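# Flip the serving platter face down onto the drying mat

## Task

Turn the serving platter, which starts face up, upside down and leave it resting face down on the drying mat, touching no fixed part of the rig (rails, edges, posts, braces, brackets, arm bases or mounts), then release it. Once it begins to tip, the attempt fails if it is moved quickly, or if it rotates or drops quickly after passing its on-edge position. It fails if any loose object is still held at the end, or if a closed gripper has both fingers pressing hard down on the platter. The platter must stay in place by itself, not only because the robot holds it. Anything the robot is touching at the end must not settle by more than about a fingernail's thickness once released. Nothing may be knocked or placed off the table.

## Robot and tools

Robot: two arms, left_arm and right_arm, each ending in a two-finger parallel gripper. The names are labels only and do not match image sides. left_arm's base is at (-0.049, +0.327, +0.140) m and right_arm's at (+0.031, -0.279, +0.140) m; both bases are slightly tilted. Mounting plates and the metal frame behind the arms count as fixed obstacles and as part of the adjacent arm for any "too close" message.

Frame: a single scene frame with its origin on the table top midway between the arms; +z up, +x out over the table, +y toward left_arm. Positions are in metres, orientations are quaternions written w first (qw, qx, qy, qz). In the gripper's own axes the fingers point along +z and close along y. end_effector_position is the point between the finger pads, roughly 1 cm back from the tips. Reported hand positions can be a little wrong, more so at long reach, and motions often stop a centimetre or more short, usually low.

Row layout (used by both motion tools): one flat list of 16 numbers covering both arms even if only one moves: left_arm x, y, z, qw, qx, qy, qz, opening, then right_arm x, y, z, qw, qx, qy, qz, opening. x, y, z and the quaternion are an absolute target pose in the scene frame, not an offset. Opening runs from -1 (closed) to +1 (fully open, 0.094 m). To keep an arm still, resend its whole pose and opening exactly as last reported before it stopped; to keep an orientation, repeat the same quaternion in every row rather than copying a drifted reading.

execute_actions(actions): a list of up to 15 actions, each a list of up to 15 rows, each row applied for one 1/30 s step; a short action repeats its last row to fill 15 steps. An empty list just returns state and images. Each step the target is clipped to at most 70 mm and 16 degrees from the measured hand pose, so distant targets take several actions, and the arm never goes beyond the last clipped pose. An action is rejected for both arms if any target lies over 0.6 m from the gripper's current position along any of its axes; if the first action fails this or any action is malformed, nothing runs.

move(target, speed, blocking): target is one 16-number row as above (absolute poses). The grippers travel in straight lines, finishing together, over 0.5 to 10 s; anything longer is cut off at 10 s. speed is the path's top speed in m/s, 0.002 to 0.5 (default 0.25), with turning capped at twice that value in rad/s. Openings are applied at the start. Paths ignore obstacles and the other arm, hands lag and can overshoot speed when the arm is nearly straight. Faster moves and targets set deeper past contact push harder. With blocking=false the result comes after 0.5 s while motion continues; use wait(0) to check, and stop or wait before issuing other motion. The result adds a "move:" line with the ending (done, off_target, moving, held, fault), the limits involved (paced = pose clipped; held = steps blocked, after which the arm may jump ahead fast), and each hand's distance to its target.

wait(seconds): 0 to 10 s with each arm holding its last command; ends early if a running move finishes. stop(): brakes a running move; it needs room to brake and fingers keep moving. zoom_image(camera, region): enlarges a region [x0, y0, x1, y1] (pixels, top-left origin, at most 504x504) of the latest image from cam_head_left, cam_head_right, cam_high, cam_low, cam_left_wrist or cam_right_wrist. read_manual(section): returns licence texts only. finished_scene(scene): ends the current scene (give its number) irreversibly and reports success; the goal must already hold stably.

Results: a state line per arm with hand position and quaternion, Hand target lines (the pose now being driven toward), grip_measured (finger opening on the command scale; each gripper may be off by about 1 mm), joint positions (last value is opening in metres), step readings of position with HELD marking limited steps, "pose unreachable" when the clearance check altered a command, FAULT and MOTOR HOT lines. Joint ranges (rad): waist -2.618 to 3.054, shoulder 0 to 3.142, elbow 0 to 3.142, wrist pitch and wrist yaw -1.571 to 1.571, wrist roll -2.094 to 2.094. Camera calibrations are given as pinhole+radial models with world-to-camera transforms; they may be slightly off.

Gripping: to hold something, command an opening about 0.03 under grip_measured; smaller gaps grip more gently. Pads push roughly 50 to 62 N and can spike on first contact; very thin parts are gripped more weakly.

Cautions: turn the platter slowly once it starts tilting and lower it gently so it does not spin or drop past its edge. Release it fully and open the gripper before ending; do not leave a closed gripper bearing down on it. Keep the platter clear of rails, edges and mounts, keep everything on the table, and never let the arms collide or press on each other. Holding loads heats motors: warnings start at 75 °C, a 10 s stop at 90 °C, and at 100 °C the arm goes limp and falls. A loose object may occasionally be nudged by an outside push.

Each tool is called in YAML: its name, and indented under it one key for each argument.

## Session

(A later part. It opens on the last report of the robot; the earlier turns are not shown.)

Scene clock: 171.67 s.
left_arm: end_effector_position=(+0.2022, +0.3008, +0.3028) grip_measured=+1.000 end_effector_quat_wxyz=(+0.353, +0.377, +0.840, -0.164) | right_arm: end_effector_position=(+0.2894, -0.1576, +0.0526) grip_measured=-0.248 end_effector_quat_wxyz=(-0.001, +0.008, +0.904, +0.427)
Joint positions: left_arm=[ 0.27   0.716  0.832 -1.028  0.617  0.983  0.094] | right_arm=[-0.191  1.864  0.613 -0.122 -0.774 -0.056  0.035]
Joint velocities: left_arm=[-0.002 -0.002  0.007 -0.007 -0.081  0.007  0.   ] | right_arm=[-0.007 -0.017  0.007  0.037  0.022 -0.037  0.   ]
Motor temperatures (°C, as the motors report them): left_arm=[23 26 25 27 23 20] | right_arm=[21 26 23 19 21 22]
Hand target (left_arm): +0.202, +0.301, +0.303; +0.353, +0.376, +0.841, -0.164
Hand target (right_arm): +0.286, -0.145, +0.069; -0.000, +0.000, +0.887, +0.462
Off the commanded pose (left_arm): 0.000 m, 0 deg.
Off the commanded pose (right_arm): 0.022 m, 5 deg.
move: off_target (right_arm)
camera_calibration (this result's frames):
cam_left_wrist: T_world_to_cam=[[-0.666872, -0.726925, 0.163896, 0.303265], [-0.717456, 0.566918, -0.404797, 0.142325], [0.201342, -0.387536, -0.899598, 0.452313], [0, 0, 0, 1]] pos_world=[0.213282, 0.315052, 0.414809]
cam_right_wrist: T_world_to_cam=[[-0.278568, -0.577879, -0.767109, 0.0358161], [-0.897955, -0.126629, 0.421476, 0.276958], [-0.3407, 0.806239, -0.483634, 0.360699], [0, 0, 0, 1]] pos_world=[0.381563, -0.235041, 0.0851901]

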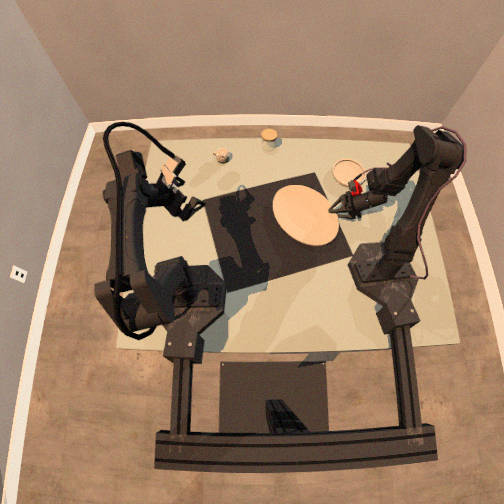

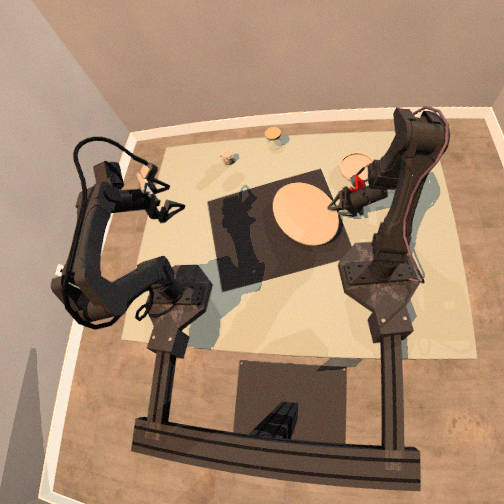

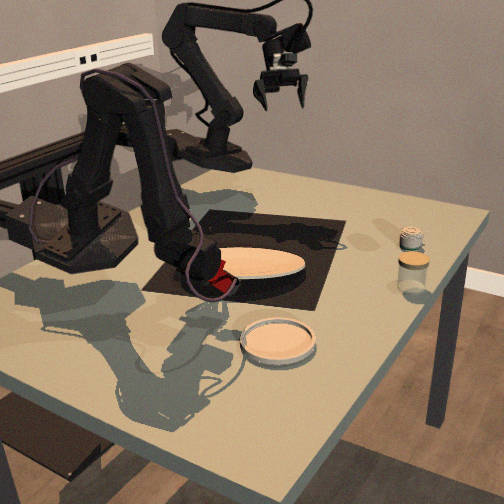

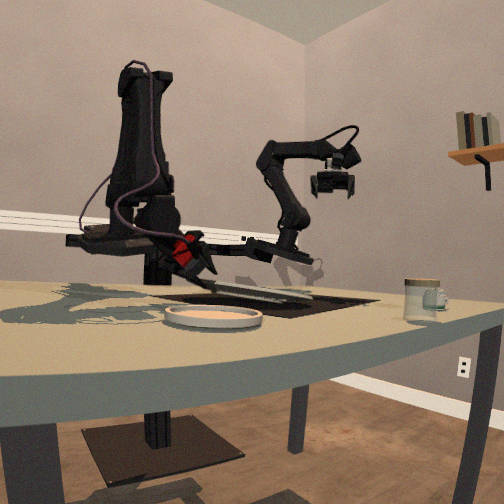

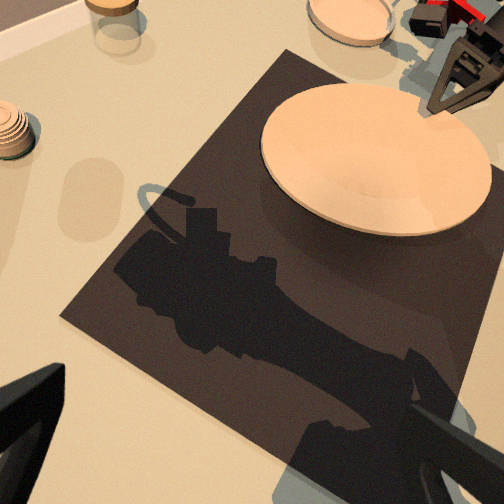

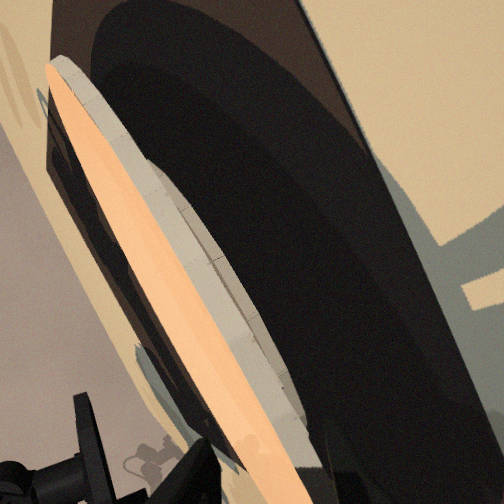

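move:
  target: [0.2025,0.3011,0.3028,0.353,0.376,0.841,-0.164,1, 0.286,-0.132,0.105,0,0,0.843,0.537,-0.4]
  speed: 0.03

zoom_image:
  camera: "cam_low"
  region: [140, 210, 330, 320]

zoom_image:
  camera: "cam_head_right"
  region: [290, 170, 380, 240]

Scene clock: 183.73 s.
left_arm: end_effector_position=(+0.2022, +0.3008, +0.3028) grip_measured=+1.000 end_effector_quat_wxyz=(+0.353, +0.377, +0.840, -0.164) | right_arm: end_effector_position=(+0.2829, -0.1458, +0.0796) grip_measured=-0.398 end_effector_quat_wxyz=(-0.013, +0.014, +0.871, +0.490)
Joint positions: left_arm=[ 0.27   0.716  0.832 -1.028  0.617  0.983  0.094] | right_arm=[-0.202  1.835  0.613 -0.207 -0.917 -0.084  0.028]
Joint velocities: left_arm=[-0.012  0.007 -0.002 -0.022 -0.022 -0.037  0.   ] | right_arm=[-0.002 -0.012  0.002 -0.037 -0.007 -0.037  0.001]
Motor temperatures (°C, as the motors report them): left_arm=[23 26 25 27 23 20] | right_arm=[21 26 23 19 22 22]
Hand target (left_arm): +0.202, +0.301, +0.303; +0.353, +0.376, +0.841, -0.164
Hand target (right_arm): +0.285, -0.133, +0.103; -0.001, -0.001, +0.844, +0.537
Off the commanded pose (left_arm): 0.000 m, 0 deg.
Off the commanded pose (right_arm): 0.029 m, 7 deg.
move: off_target (right_arm)
camera_calibration (this result's frames):
cam_left_wrist: T_world_to_cam=[[-0.666872, -0.726925, 0.163896, 0.303265], [-0.717456, 0.566918, -0.404797, 0.142325], [0.201342, -0.387536, -0.899598, 0.452313], [0, 0, 0, 1]] pos_world=[0.213282, 0.315052, 0.414809]
cam_right_wrist: T_world_to_cam=[[-0.300203, -0.462894, -0.834031, 0.0896822], [-0.886641, -0.187037, 0.422947, 0.249127], [-0.351774, 0.866456, -0.354272, 0.363663], [0, 0, 0, 1]] pos_world=[0.375737, -0.226989, 0.0982655]

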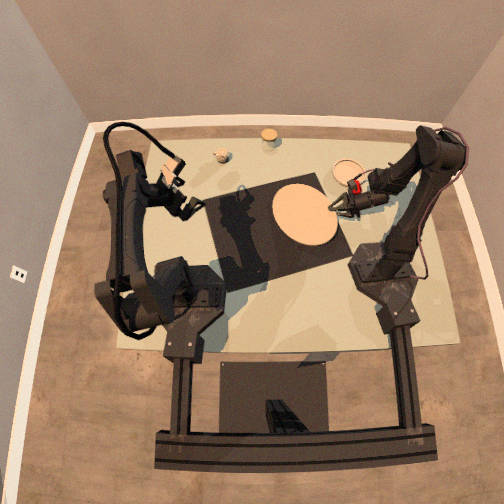

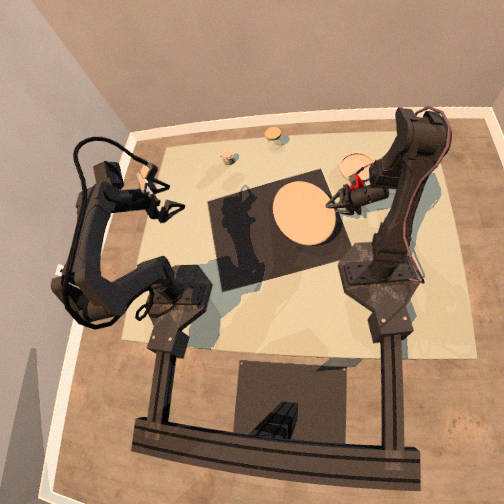

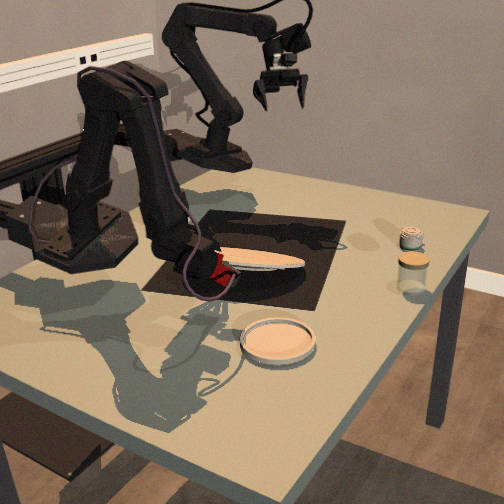

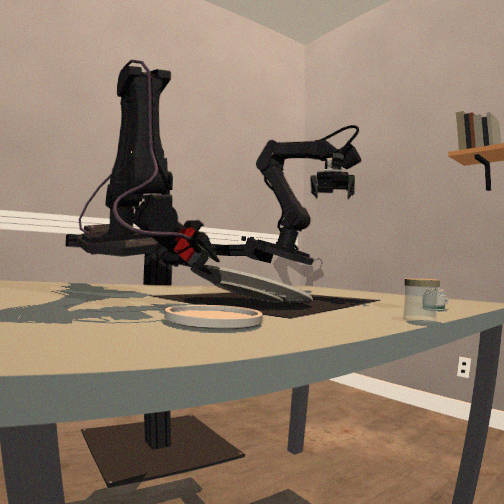

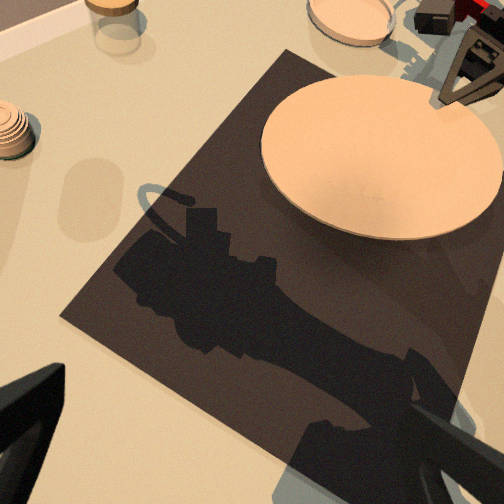

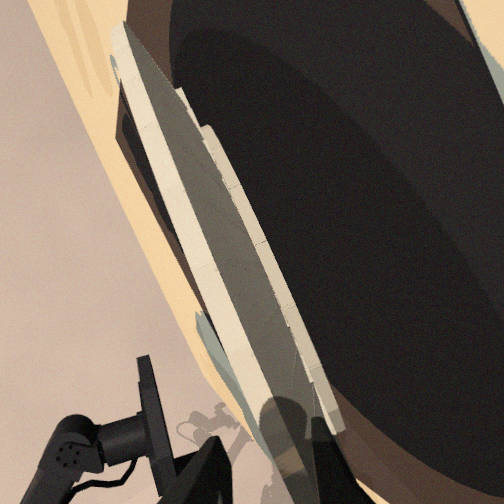

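Region (140, 210, 330, 320) of cam_low's 504x504 image, scaled by 2.653, with more detail than that image has; it fills the top 292 rows of this view, and the rest is white.

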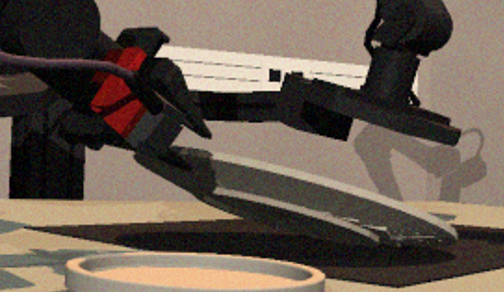

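Region (290, 170, 380, 240) of cam_head_right's 504x504 image, scaled by 5.600, with more detail than that image has.

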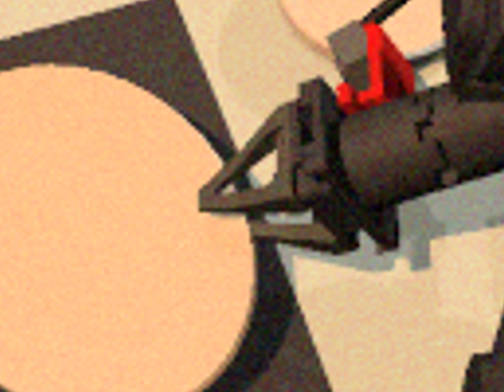

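execute_actions:
  actions:
    - [[0.2025,0.3011,0.3028,0.353,0.376,0.841,-0.164,1, 0.286,-0.130,0.105,-0.023,-0.037,0.842,0.536,-0.55]]
    - [[0.2025,0.3011,0.3028,0.353,0.376,0.841,-0.164,1, 0.286,-0.128,0.105,-0.047,-0.073,0.840,0.535,-0.7]]
    - [[0.2025,0.3011,0.3028,0.353,0.376,0.841,-0.164,1, 0.286,-0.128,0.105,-0.047,-0.073,0.840,0.535,-0.85]]

zoom_image:
  camera: "cam_low"
  region: [140, 210, 330, 320]

Scene clock: 199.20 s.
left_arm: end_effector_position=(+0.2022, +0.3008, +0.3028) grip_measured=+1.000 end_effector_quat_wxyz=(+0.353, +0.377, +0.840, -0.164) | right_arm: end_effector_position=(+0.2778, -0.1424, +0.0808) grip_measured=-0.841 end_effector_quat_wxyz=(-0.057, -0.074, +0.871, +0.483)
Joint positions: left_arm=[ 0.27   0.716  0.832 -1.028  0.617  0.983  0.094] | right_arm=[-0.167  1.907  0.774 -0.5   -0.868 -0.331  0.007]
Joint velocities: left_arm=[-0.012 -0.002  0.007 -0.051 -0.066 -0.095  0.   ] | right_arm=[ 0.007 -0.027 -0.002 -0.022  0.022  0.022  0.   ]
Motor temperatures (°C, as the motors report them): left_arm=[23 26 25 27 23 20] | right_arm=[21 26 24 19 23 22]
Hand target (left_arm): +0.202, +0.301, +0.303; +0.353, +0.376, +0.841, -0.164
Hand target (right_arm): +0.286, -0.129, +0.104; -0.046, -0.072, +0.842, +0.533
Off the commanded pose (left_arm): 0.000 m, 0 deg.
Off the commanded pose (right_arm): 0.029 m, 7 deg.
Step readings (end_effector_position; steps 1 to 15: 1st action; 16 to 30: 2nd action; 31 to 45: 3rd action):
0: left_arm (+0.2022, +0.3008, +0.3028) | right_arm (+0.2829, -0.1458, +0.0796)
1: left_arm (+0.2022, +0.3008, +0.3028) | right_arm (+0.2826, -0.1460, +0.0798)
2: left_arm (+0.2022, +0.3008, +0.3028) | right_arm (+0.2820, -0.1454, +0.0809)
4: left_arm (+0.2022, +0.3008, +0.3028) | right_arm (+0.2836, -0.1448, +0.0831)
8: left_arm (+0.2022, +0.3008, +0.3028) | right_arm (+0.2860, -0.1443, +0.0856)
15: left_arm (+0.2022, +0.3008, +0.3028) | right_arm (+0.2805, -0.1434, +0.0853)
16: left_arm (+0.2022, +0.3008, +0.3028) | right_arm (+0.2799, -0.1435, +0.0848)
17: left_arm (+0.2022, +0.3008, +0.3028) | right_arm (+0.2800, -0.1428, +0.0848)
19: left_arm (+0.2022, +0.3008, +0.3028) | right_arm (+0.2828, -0.1421, +0.0841)
23: left_arm (+0.2022, +0.3008, +0.3028) | right_arm (+0.2857, -0.1423, +0.0843)
30: left_arm (+0.2022, +0.3008, +0.3028) | right_arm (+0.2806, -0.1412, +0.0850)
31: left_arm (+0.2022, +0.3008, +0.3028) | right_arm (+0.2801, -0.1413, +0.0847)
32: left_arm (+0.2022, +0.3008, +0.3028) | right_arm (+0.2797, -0.1416, +0.0842)
34: left_arm (+0.2022, +0.3008, +0.3028) | right_arm (+0.2775, -0.1416, +0.0828)
38: left_arm (+0.2022, +0.3008, +0.3028) | right_arm (+0.2778, -0.1423, +0.0809)
45: end_effector_position above
camera_calibration (this result's frames):
cam_left_wrist: T_world_to_cam=[[-0.666872, -0.726925, 0.163896, 0.303265], [-0.717456, 0.566918, -0.404797, 0.142325], [0.201342, -0.387536, -0.899598, 0.452313], [0, 0, 0, 1]] pos_world=[0.213282, 0.315052, 0.414809]
cam_right_wrist: T_world_to_cam=[[-0.195005, -0.518163, -0.832754, 0.0535849], [-0.838187, -0.35287, 0.415843, 0.208278], [-0.509328, 0.779095, -0.365506, 0.391629], [0, 0, 0, 1]] pos_world=[0.384493, -0.203855, 0.101155]

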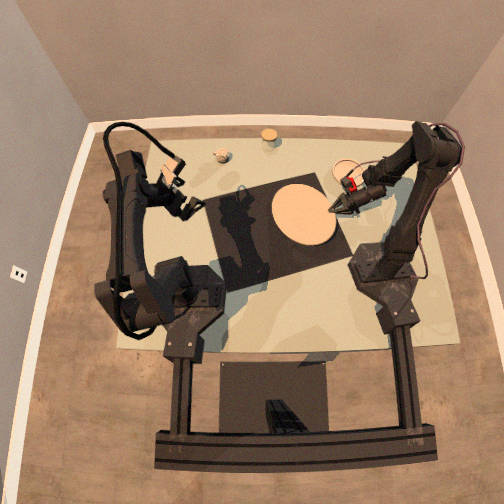

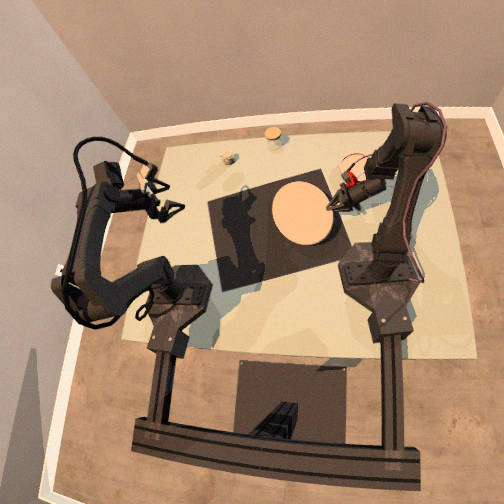

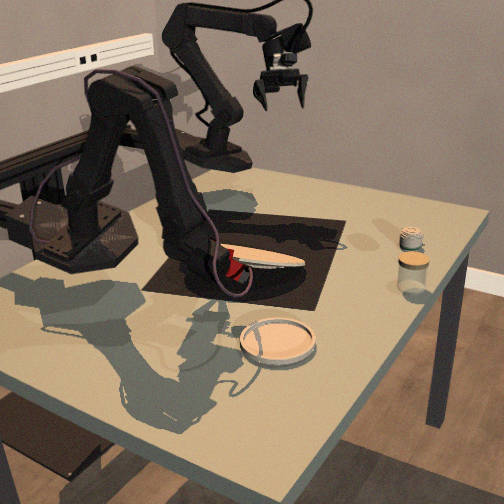

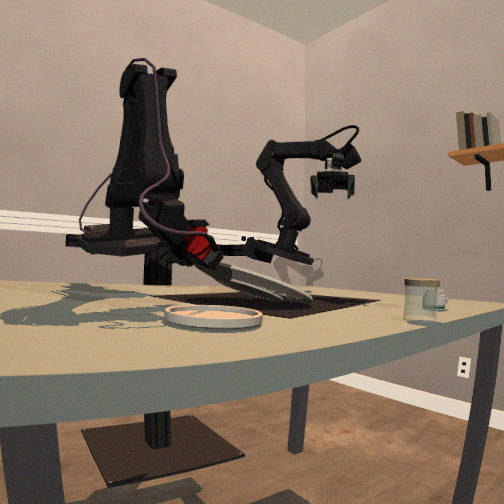

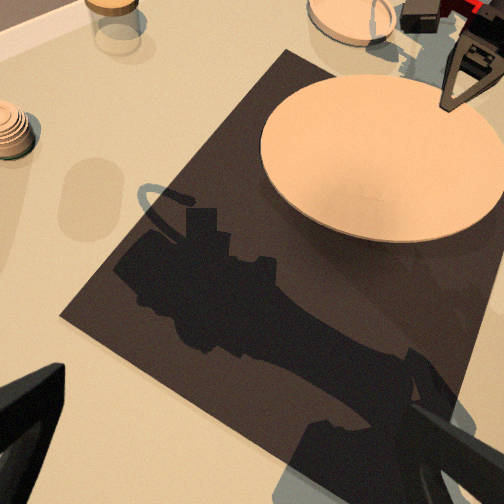

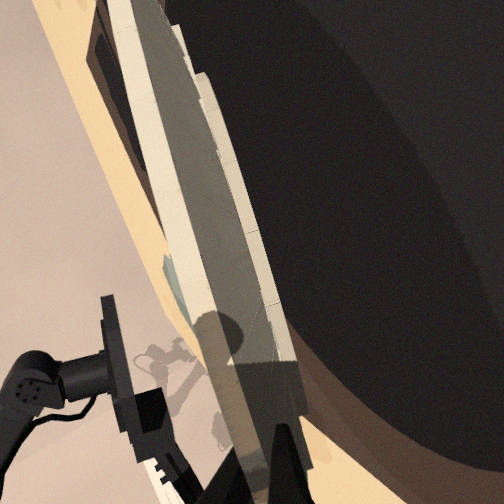

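Region (140, 210, 330, 320) of cam_low's 504x504 image, scaled by 2.653, with more detail than that image has; it fills the top 292 rows of this view, and the rest is white.

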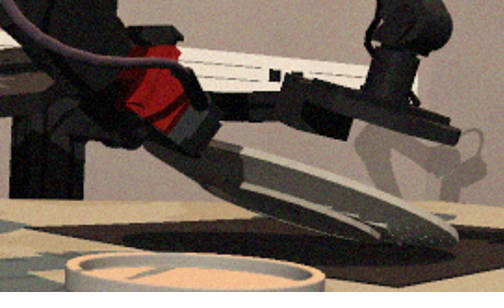

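move:
  target: [0.2025,0.3011,0.3028,0.353,0.376,0.841,-0.164,1, 0.270,-0.083,0.170,-0.029,-0.082,0.937,0.337,-0.88]
  speed: 0.1

Scene clock: 221.47 s.
left_arm: end_effector_position=(+0.2022, +0.3008, +0.3028) grip_measured=+1.000 end_effector_quat_wxyz=(+0.353, +0.377, +0.840, -0.164) | right_arm: end_effector_position=(+0.2686, -0.1001, +0.1457) grip_measured=-0.864 end_effector_quat_wxyz=(-0.035, -0.066, +0.953, +0.295)
Joint positions: left_arm=[ 0.27   0.716  0.832 -1.028  0.617  0.983  0.094] | right_arm=[ 0.286  1.457  0.744 -0.545 -0.379  0.291  0.006]
Joint velocities: left_arm=[-0.012  0.002 -0.002  0.066 -0.022  0.007  0.   ] | right_arm=[-0.022 -0.002  0.007  0.007  0.022  0.037 -0.001]
Motor temperatures (°C, as the motors report them): left_arm=[23 25 25 27 23 20] | right_arm=[21 26 24 19 24 22]
Hand target (left_arm): +0.202, +0.301, +0.303; +0.353, +0.376, +0.841, -0.164
Hand target (right_arm): +0.272, -0.083, +0.170; -0.027, -0.081, +0.937, +0.339
Off the commanded pose (left_arm): 0.000 m, 0 deg.
Off the commanded pose (right_arm): 0.030 m, 5 deg.
move: off_target (right_arm)
camera_calibration (this result's frames):
cam_left_wrist: T_world_to_cam=[[-0.666872, -0.726925, 0.163896, 0.303265], [-0.717456, 0.566918, -0.404797, 0.142325], [0.201342, -0.387536, -0.899598, 0.452313], [0, 0, 0, 1]] pos_world=[0.213282, 0.315052, 0.414809]
cam_right_wrist: T_world_to_cam=[[-0.164817, -0.803698, -0.571755, 0.0529944], [-0.874261, -0.149325, 0.46192, 0.211871], [-0.456622, 0.575996, -0.678031, 0.388705], [0, 0, 0, 1]] pos_world=[0.371456, -0.149663, 0.195987]

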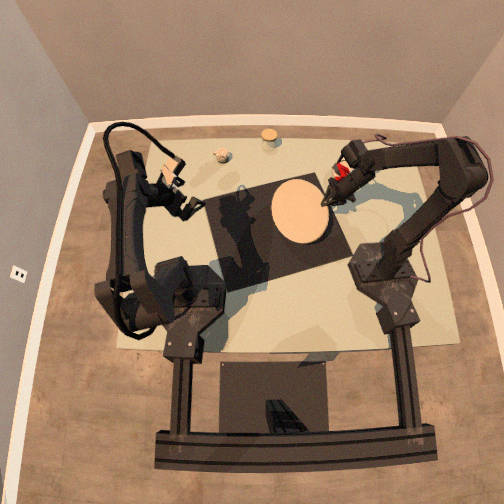

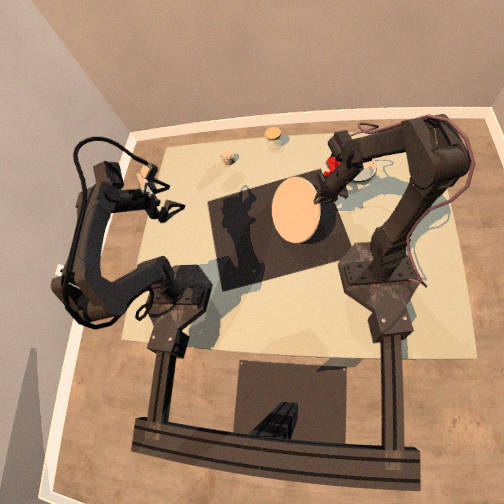

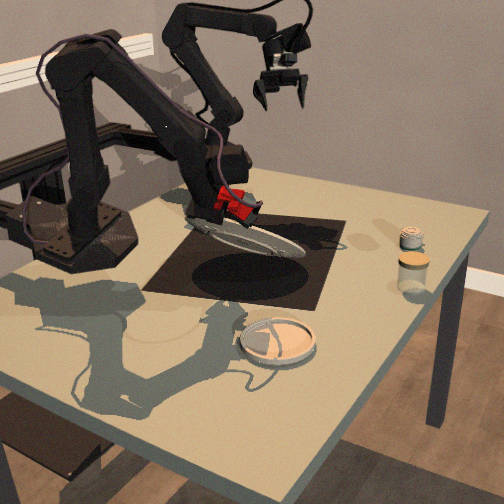

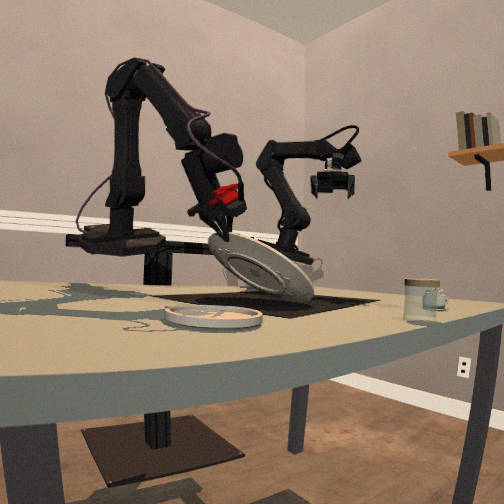

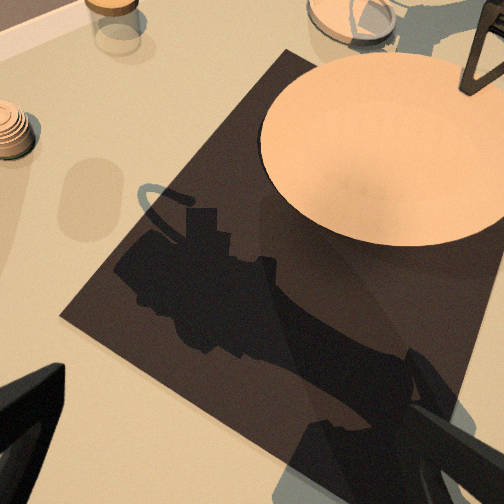

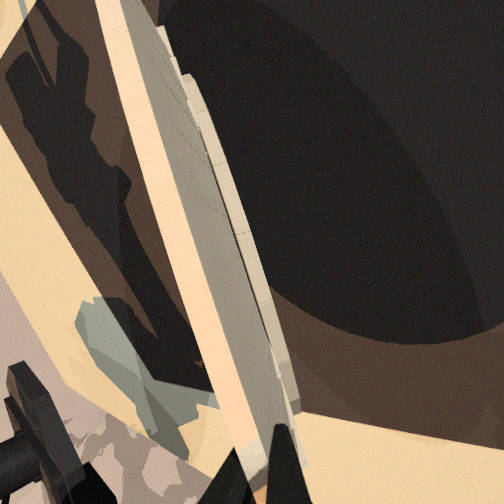

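zoom_image:
  camera: "cam_low"
  region: [180, 190, 330, 320]

zoom_image:
  camera: "cam_head_left"
  region: [260, 160, 370, 260]

Region (180, 190, 330, 320) of cam_low's 504x504 image, scaled by 3.360, with more detail than that image has; it fills the top 437 rows of this view, and the rest is white.

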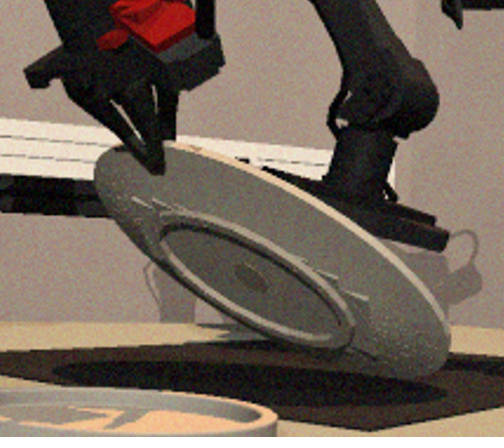

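Region (260, 160, 370, 260) of cam_head_left's 504x504 image, scaled by 4.582, with more detail than that image has; it fills the top 458 rows of this view, and the rest is white.

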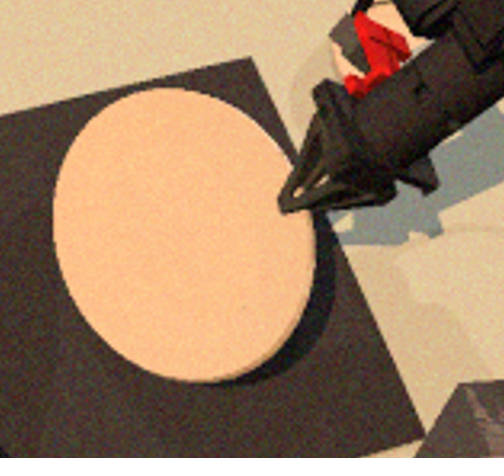

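move:
  target: [0.2025,0.3011,0.3028,0.353,0.376,0.841,-0.164,1, 0.257,-0.015,0.225,-0.011,-0.086,0.988,0.13,-0.895]
  speed: 0.1

zoom_image:
  camera: "cam_low"
  region: [180, 150, 350, 320]

Scene clock: 232.87 s.
left_arm: end_effector_position=(+0.2022, +0.3008, +0.3028) grip_measured=+1.000 end_effector_quat_wxyz=(+0.353, +0.377, +0.840, -0.164) | right_arm: end_effector_position=(+0.2479, -0.0319, +0.1989) grip_measured=-0.867 end_effector_quat_wxyz=(-0.034, -0.085, +0.992, +0.091)
Joint positions: left_arm=[ 0.27   0.716  0.832 -1.028  0.617  0.983  0.094] | right_arm=[ 0.806  1.661  1.197 -0.966  0.095  0.761  0.006]
Joint velocities: left_arm=[-0.007  0.002 -0.002 -0.007 -0.051 -0.007  0.   ] | right_arm=[ 0.017 -0.027 -0.012 -0.095  0.007 -0.007  0.   ]
Motor temperatures (°C, as the motors report them): left_arm=[23 25 25 27 23 20] | right_arm=[21 26 25 19 24 22]
Hand target (left_arm): +0.202, +0.301, +0.303; +0.353, +0.376, +0.841, -0.164
Hand target (right_arm): +0.256, -0.014, +0.226; -0.011, -0.086, +0.987, +0.134
Off the commanded pose (left_arm): 0.000 m, 0 deg.
Off the commanded pose (right_arm): 0.032 m, 5 deg.
move: off_target (right_arm)
camera_calibration (this result's frames):
cam_left_wrist: T_world_to_cam=[[-0.666872, -0.726925, 0.163896, 0.303265], [-0.717456, 0.566918, -0.404797, 0.142325], [0.201342, -0.387536, -0.899598, 0.452313], [0, 0, 0, 1]] pos_world=[0.213282, 0.315052, 0.414809]
cam_right_wrist: T_world_to_cam=[[-0.105961, -0.972935, -0.205351, 0.0419918], [-0.890905, 0.00116437, 0.454189, 0.189764], [-0.441657, 0.231074, -0.866916, 0.398931], [0, 0, 0, 1]] pos_world=[0.349702, -0.0515482, 0.268274]

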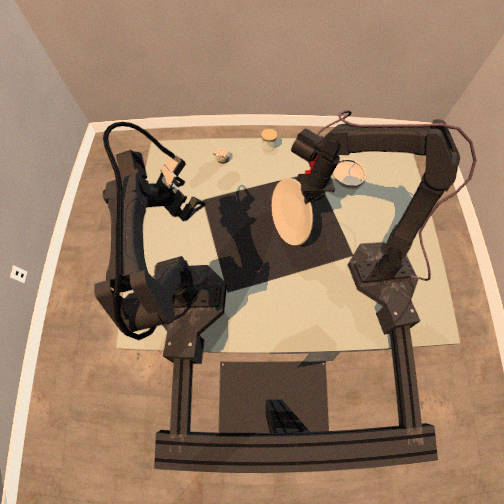

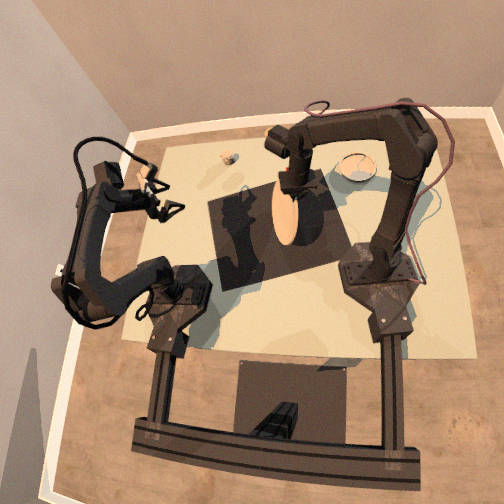

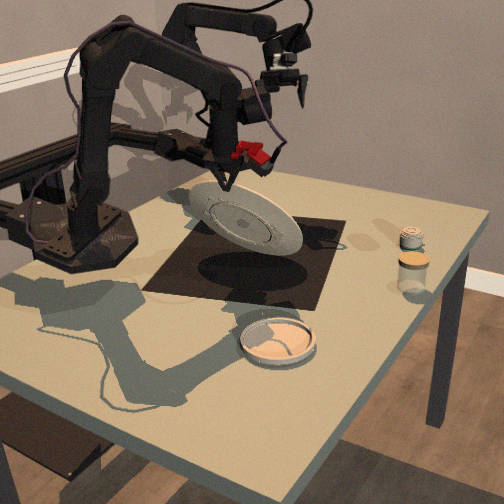

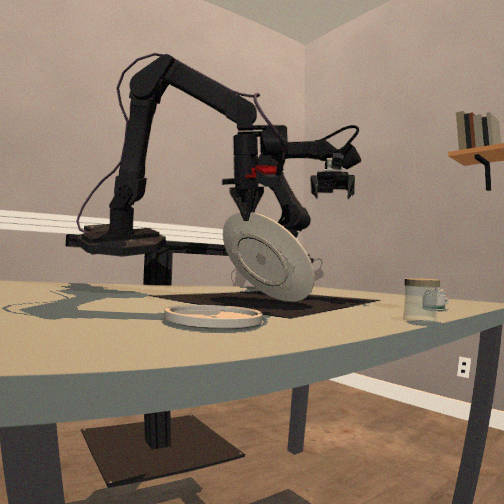

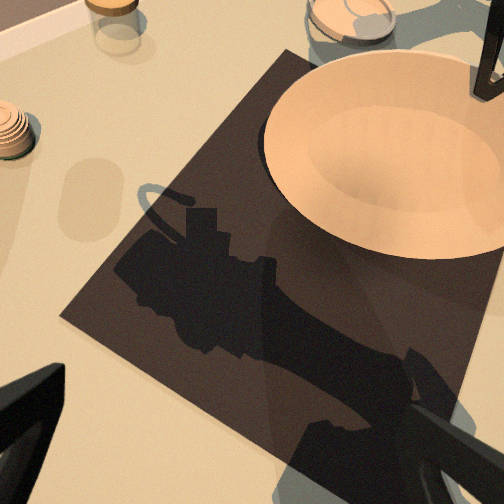

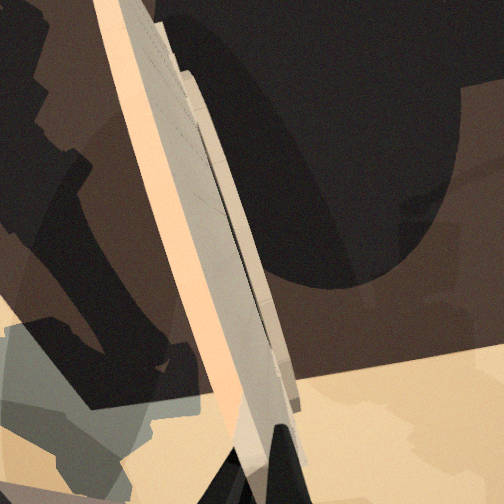

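Region (180, 150, 350, 320) of cam_low's 504x504 image, scaled by 2.965, with more detail than that image has.

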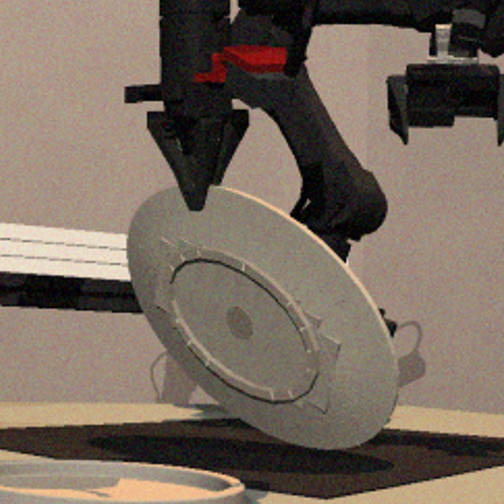

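move:
  target: [0.2025,0.3011,0.3028,0.353,0.376,0.841,-0.164,1, 0.248,0.045,0.25,0.007,-0.087,0.993,-0.078,-0.91]
  speed: 0.08

zoom_image:
  camera: "cam_low"
  region: [200, 150, 370, 320]

Scene clock: 268.57 s.
left_arm: end_effector_position=(+0.2022, +0.3008, +0.3028) grip_measured=+1.000 end_effector_quat_wxyz=(+0.353, +0.377, +0.840, -0.164) | right_arm: end_effector_position=(+0.2410, +0.0458, +0.2185) grip_measured=-0.867 end_effector_quat_wxyz=(-0.022, -0.087, +0.992, -0.087)
Joint positions: left_arm=[ 0.27   0.716  0.832 -1.028  0.617  0.983  0.094] | right_arm=[ 1.042  2.213  1.947 -1.509  0.304  1.071  0.006]
Joint velocities: left_arm=[ 0.007 -0.002  0.007 -0.095 -0.095 -0.037  0.   ] | right_arm=[ 0.002 -0.007 -0.017  0.051  0.007  0.022  0.001]
Motor temperatures (°C, as the motors report them): left_arm=[23 25 25 27 23 20] | right_arm=[21 27 28 19 22 22]
Hand target (left_arm): +0.202, +0.301, +0.303; +0.353, +0.376, +0.841, -0.164
Hand target (right_arm): +0.247, +0.045, +0.248; +0.008, -0.088, +0.993, -0.072
Off the commanded pose (left_arm): 0.000 m, 0 deg.
Off the commanded pose (right_arm): 0.032 m, 4 deg.
joint sent to its limit (right arm) — the command would take joint 4 (wrist pitch) past its lower limit, so that joint was sent only as far as its limit.
move: off_target (right_arm)
camera_calibration (this result's frames):
cam_left_wrist: T_world_to_cam=[[-0.666872, -0.726925, 0.163896, 0.303265], [-0.717456, 0.566918, -0.404797, 0.142325], [0.201342, -0.387536, -0.899598, 0.452313], [0, 0, 0, 1]] pos_world=[0.213282, 0.315052, 0.414809]
cam_right_wrist: T_world_to_cam=[[-0.0901206, -0.98608, 0.139728, 0.0422694], [-0.915087, 0.137357, 0.379142, 0.190665], [-0.393057, -0.0936949, -0.914728, 0.408532], [0, 0, 0, 1]] pos_world=[0.338861, 0.0537691, 0.2955]

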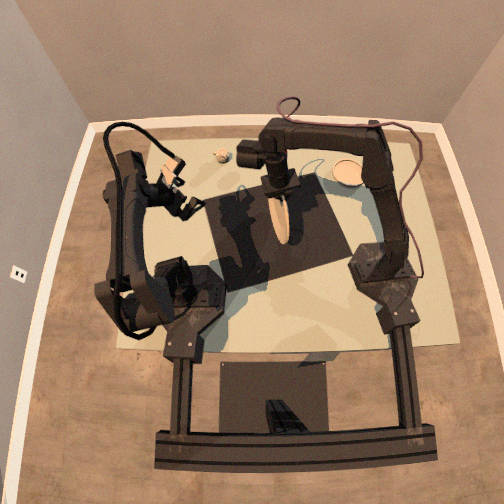

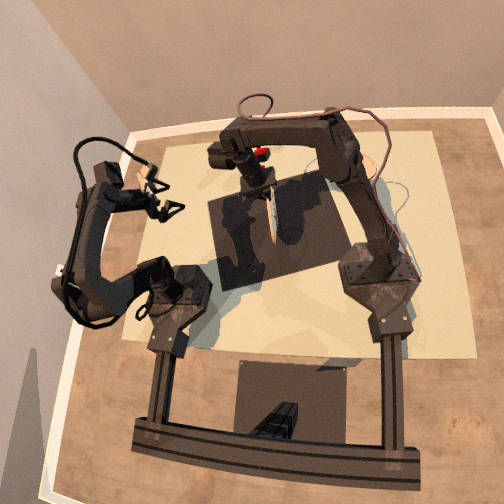

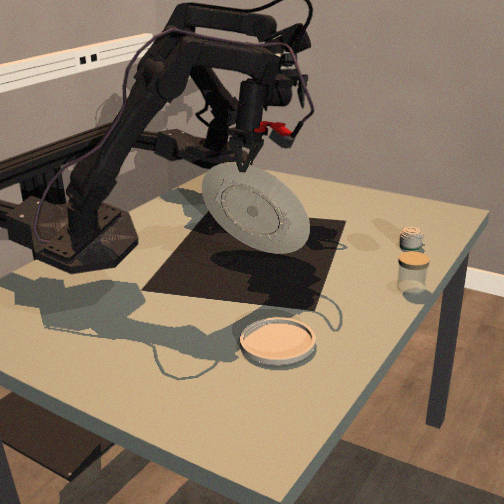

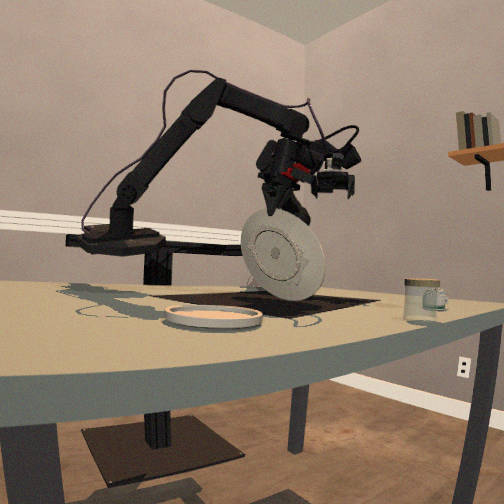

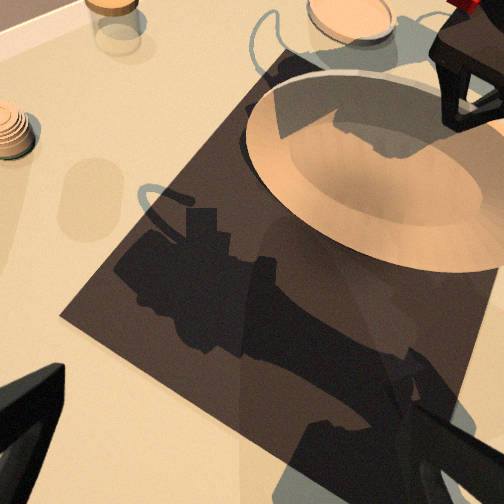

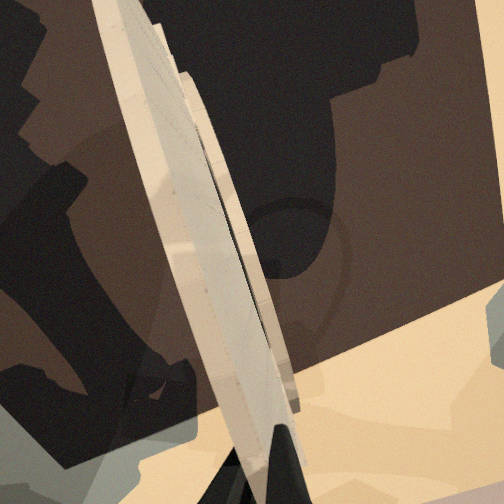

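Region (200, 150, 370, 320) of cam_low's 504x504 image, scaled by 2.965, with more detail than that image has.

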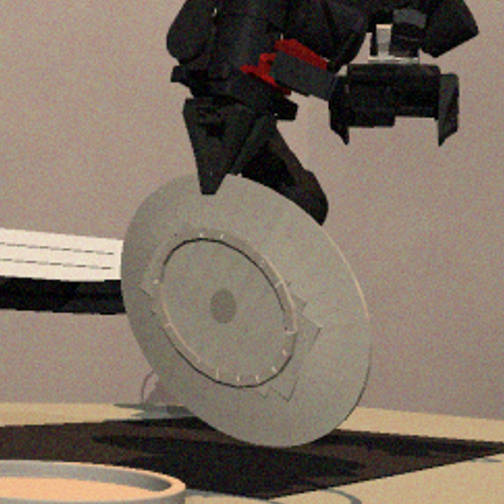

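move:
  target: [0.2025,0.3011,0.3028,0.353,0.376,0.841,-0.164,1, 0.252,0.03,0.285,0.010,-0.13,0.988,-0.077,-0.91]
  speed: 0.06

zoom_image:
  camera: "cam_low"
  region: [200, 150, 370, 320]

Scene clock: 285.53 s.
left_arm: end_effector_position=(+0.2022, +0.3008, +0.3028) grip_measured=+1.000 end_effector_quat_wxyz=(+0.353, +0.377, +0.840, -0.164) | right_arm: end_effector_position=(+0.2484, +0.0345, +0.2551) grip_measured=-0.868 end_effector_quat_wxyz=(-0.002, -0.124, +0.991, -0.058)
Joint positions: left_arm=[ 0.27   0.716  0.832 -1.028  0.617  0.983  0.094] | right_arm=[ 1.047  2.101  1.931 -1.53   0.32   0.981  0.006]
Joint velocities: left_arm=[-0.002  0.002 -0.002 -0.022  0.007 -0.022  0.   ] | right_arm=[-0.002 -0.002 -0.002  0.007  0.051 -0.081 -0.001]
Motor temperatures (°C, as the motors report them): left_arm=[23 25 25 26 23 20] | right_arm=[22 31 28 19 22 22]
Hand target (left_arm): +0.202, +0.301, +0.303; +0.353, +0.376, +0.841, -0.164
Hand target (right_arm): +0.252, +0.030, +0.284; +0.030, -0.130, +0.990, -0.040
Off the commanded pose (left_arm): 0.000 m, 0 deg.
Off the commanded pose (right_arm): 0.030 m, 3 deg.
joint sent to its limit (right arm) — the command would take joint 4 (wrist pitch) past its lower limit, so that joint was sent only as far as its limit.
move: off_target (right_arm)
camera_calibration (this result's frames):
cam_left_wrist: T_world_to_cam=[[-0.666872, -0.726925, 0.163896, 0.303265], [-0.717456, 0.566918, -0.404797, 0.142325], [0.201342, -0.387536, -0.899598, 0.452313], [0, 0, 0, 1]] pos_world=[0.213282, 0.315052, 0.414809]
cam_right_wrist: T_world_to_cam=[[-0.0176451, -0.997053, 0.0746622, 0.0255835], [-0.932293, 0.043389, 0.359093, 0.19774], [-0.361274, -0.0632707, -0.930311, 0.438845], [0, 0, 0, 1]] pos_world=[0.343346, 0.0446944, 0.335345]

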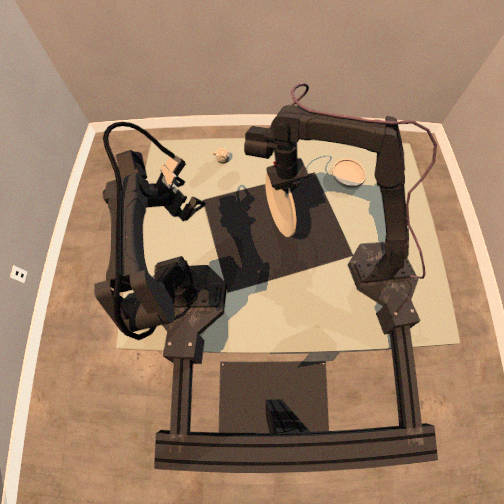

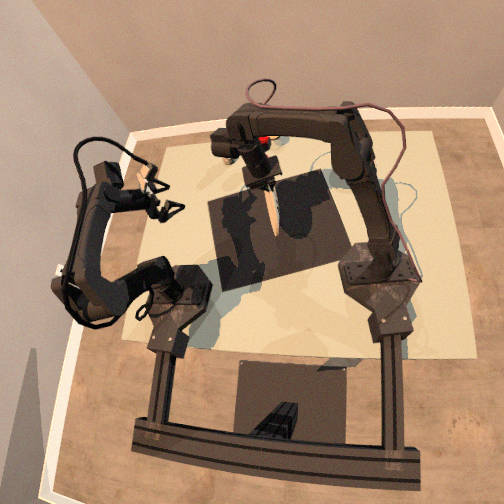

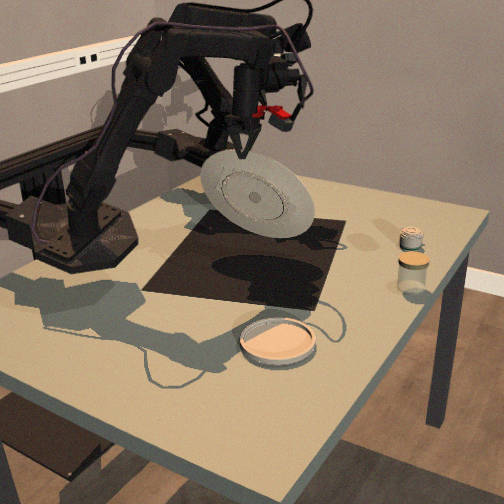

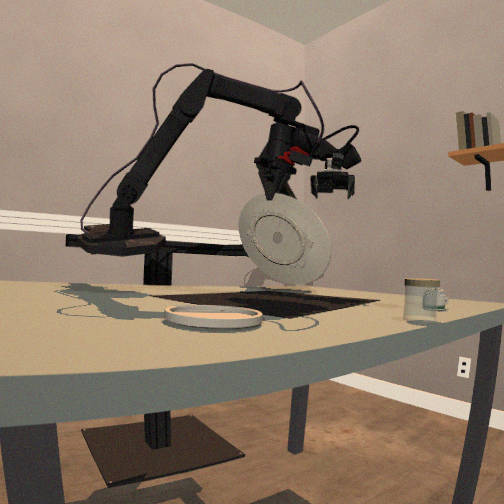

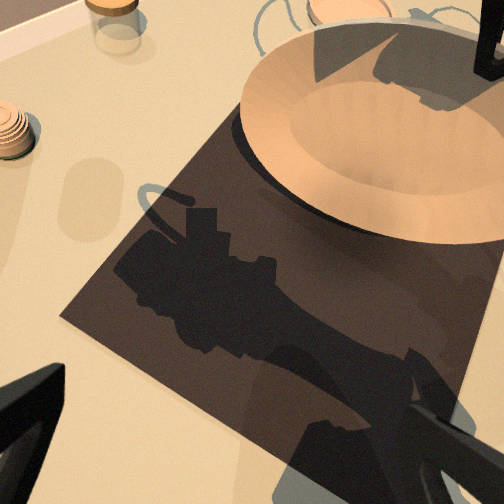

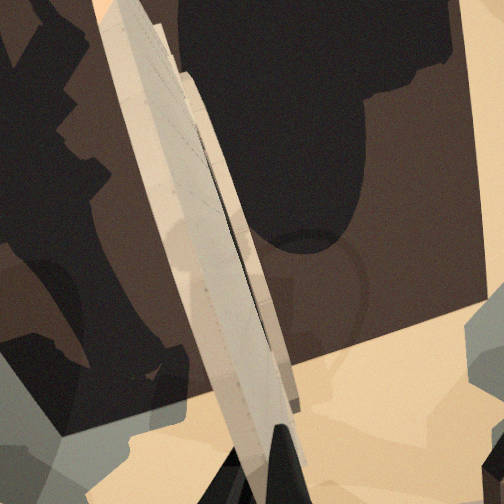

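Region (200, 150, 370, 320) of cam_low's 504x504 image, scaled by 2.965, with more detail than that image has.

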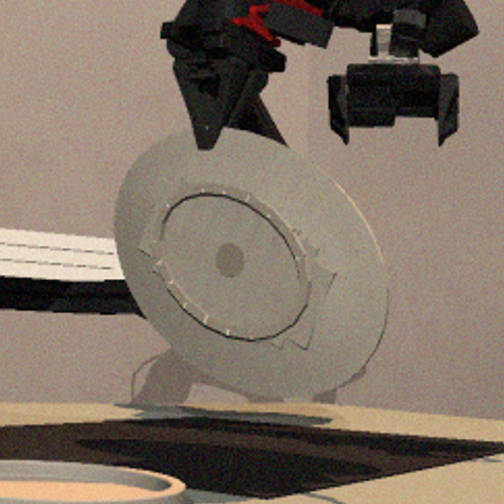

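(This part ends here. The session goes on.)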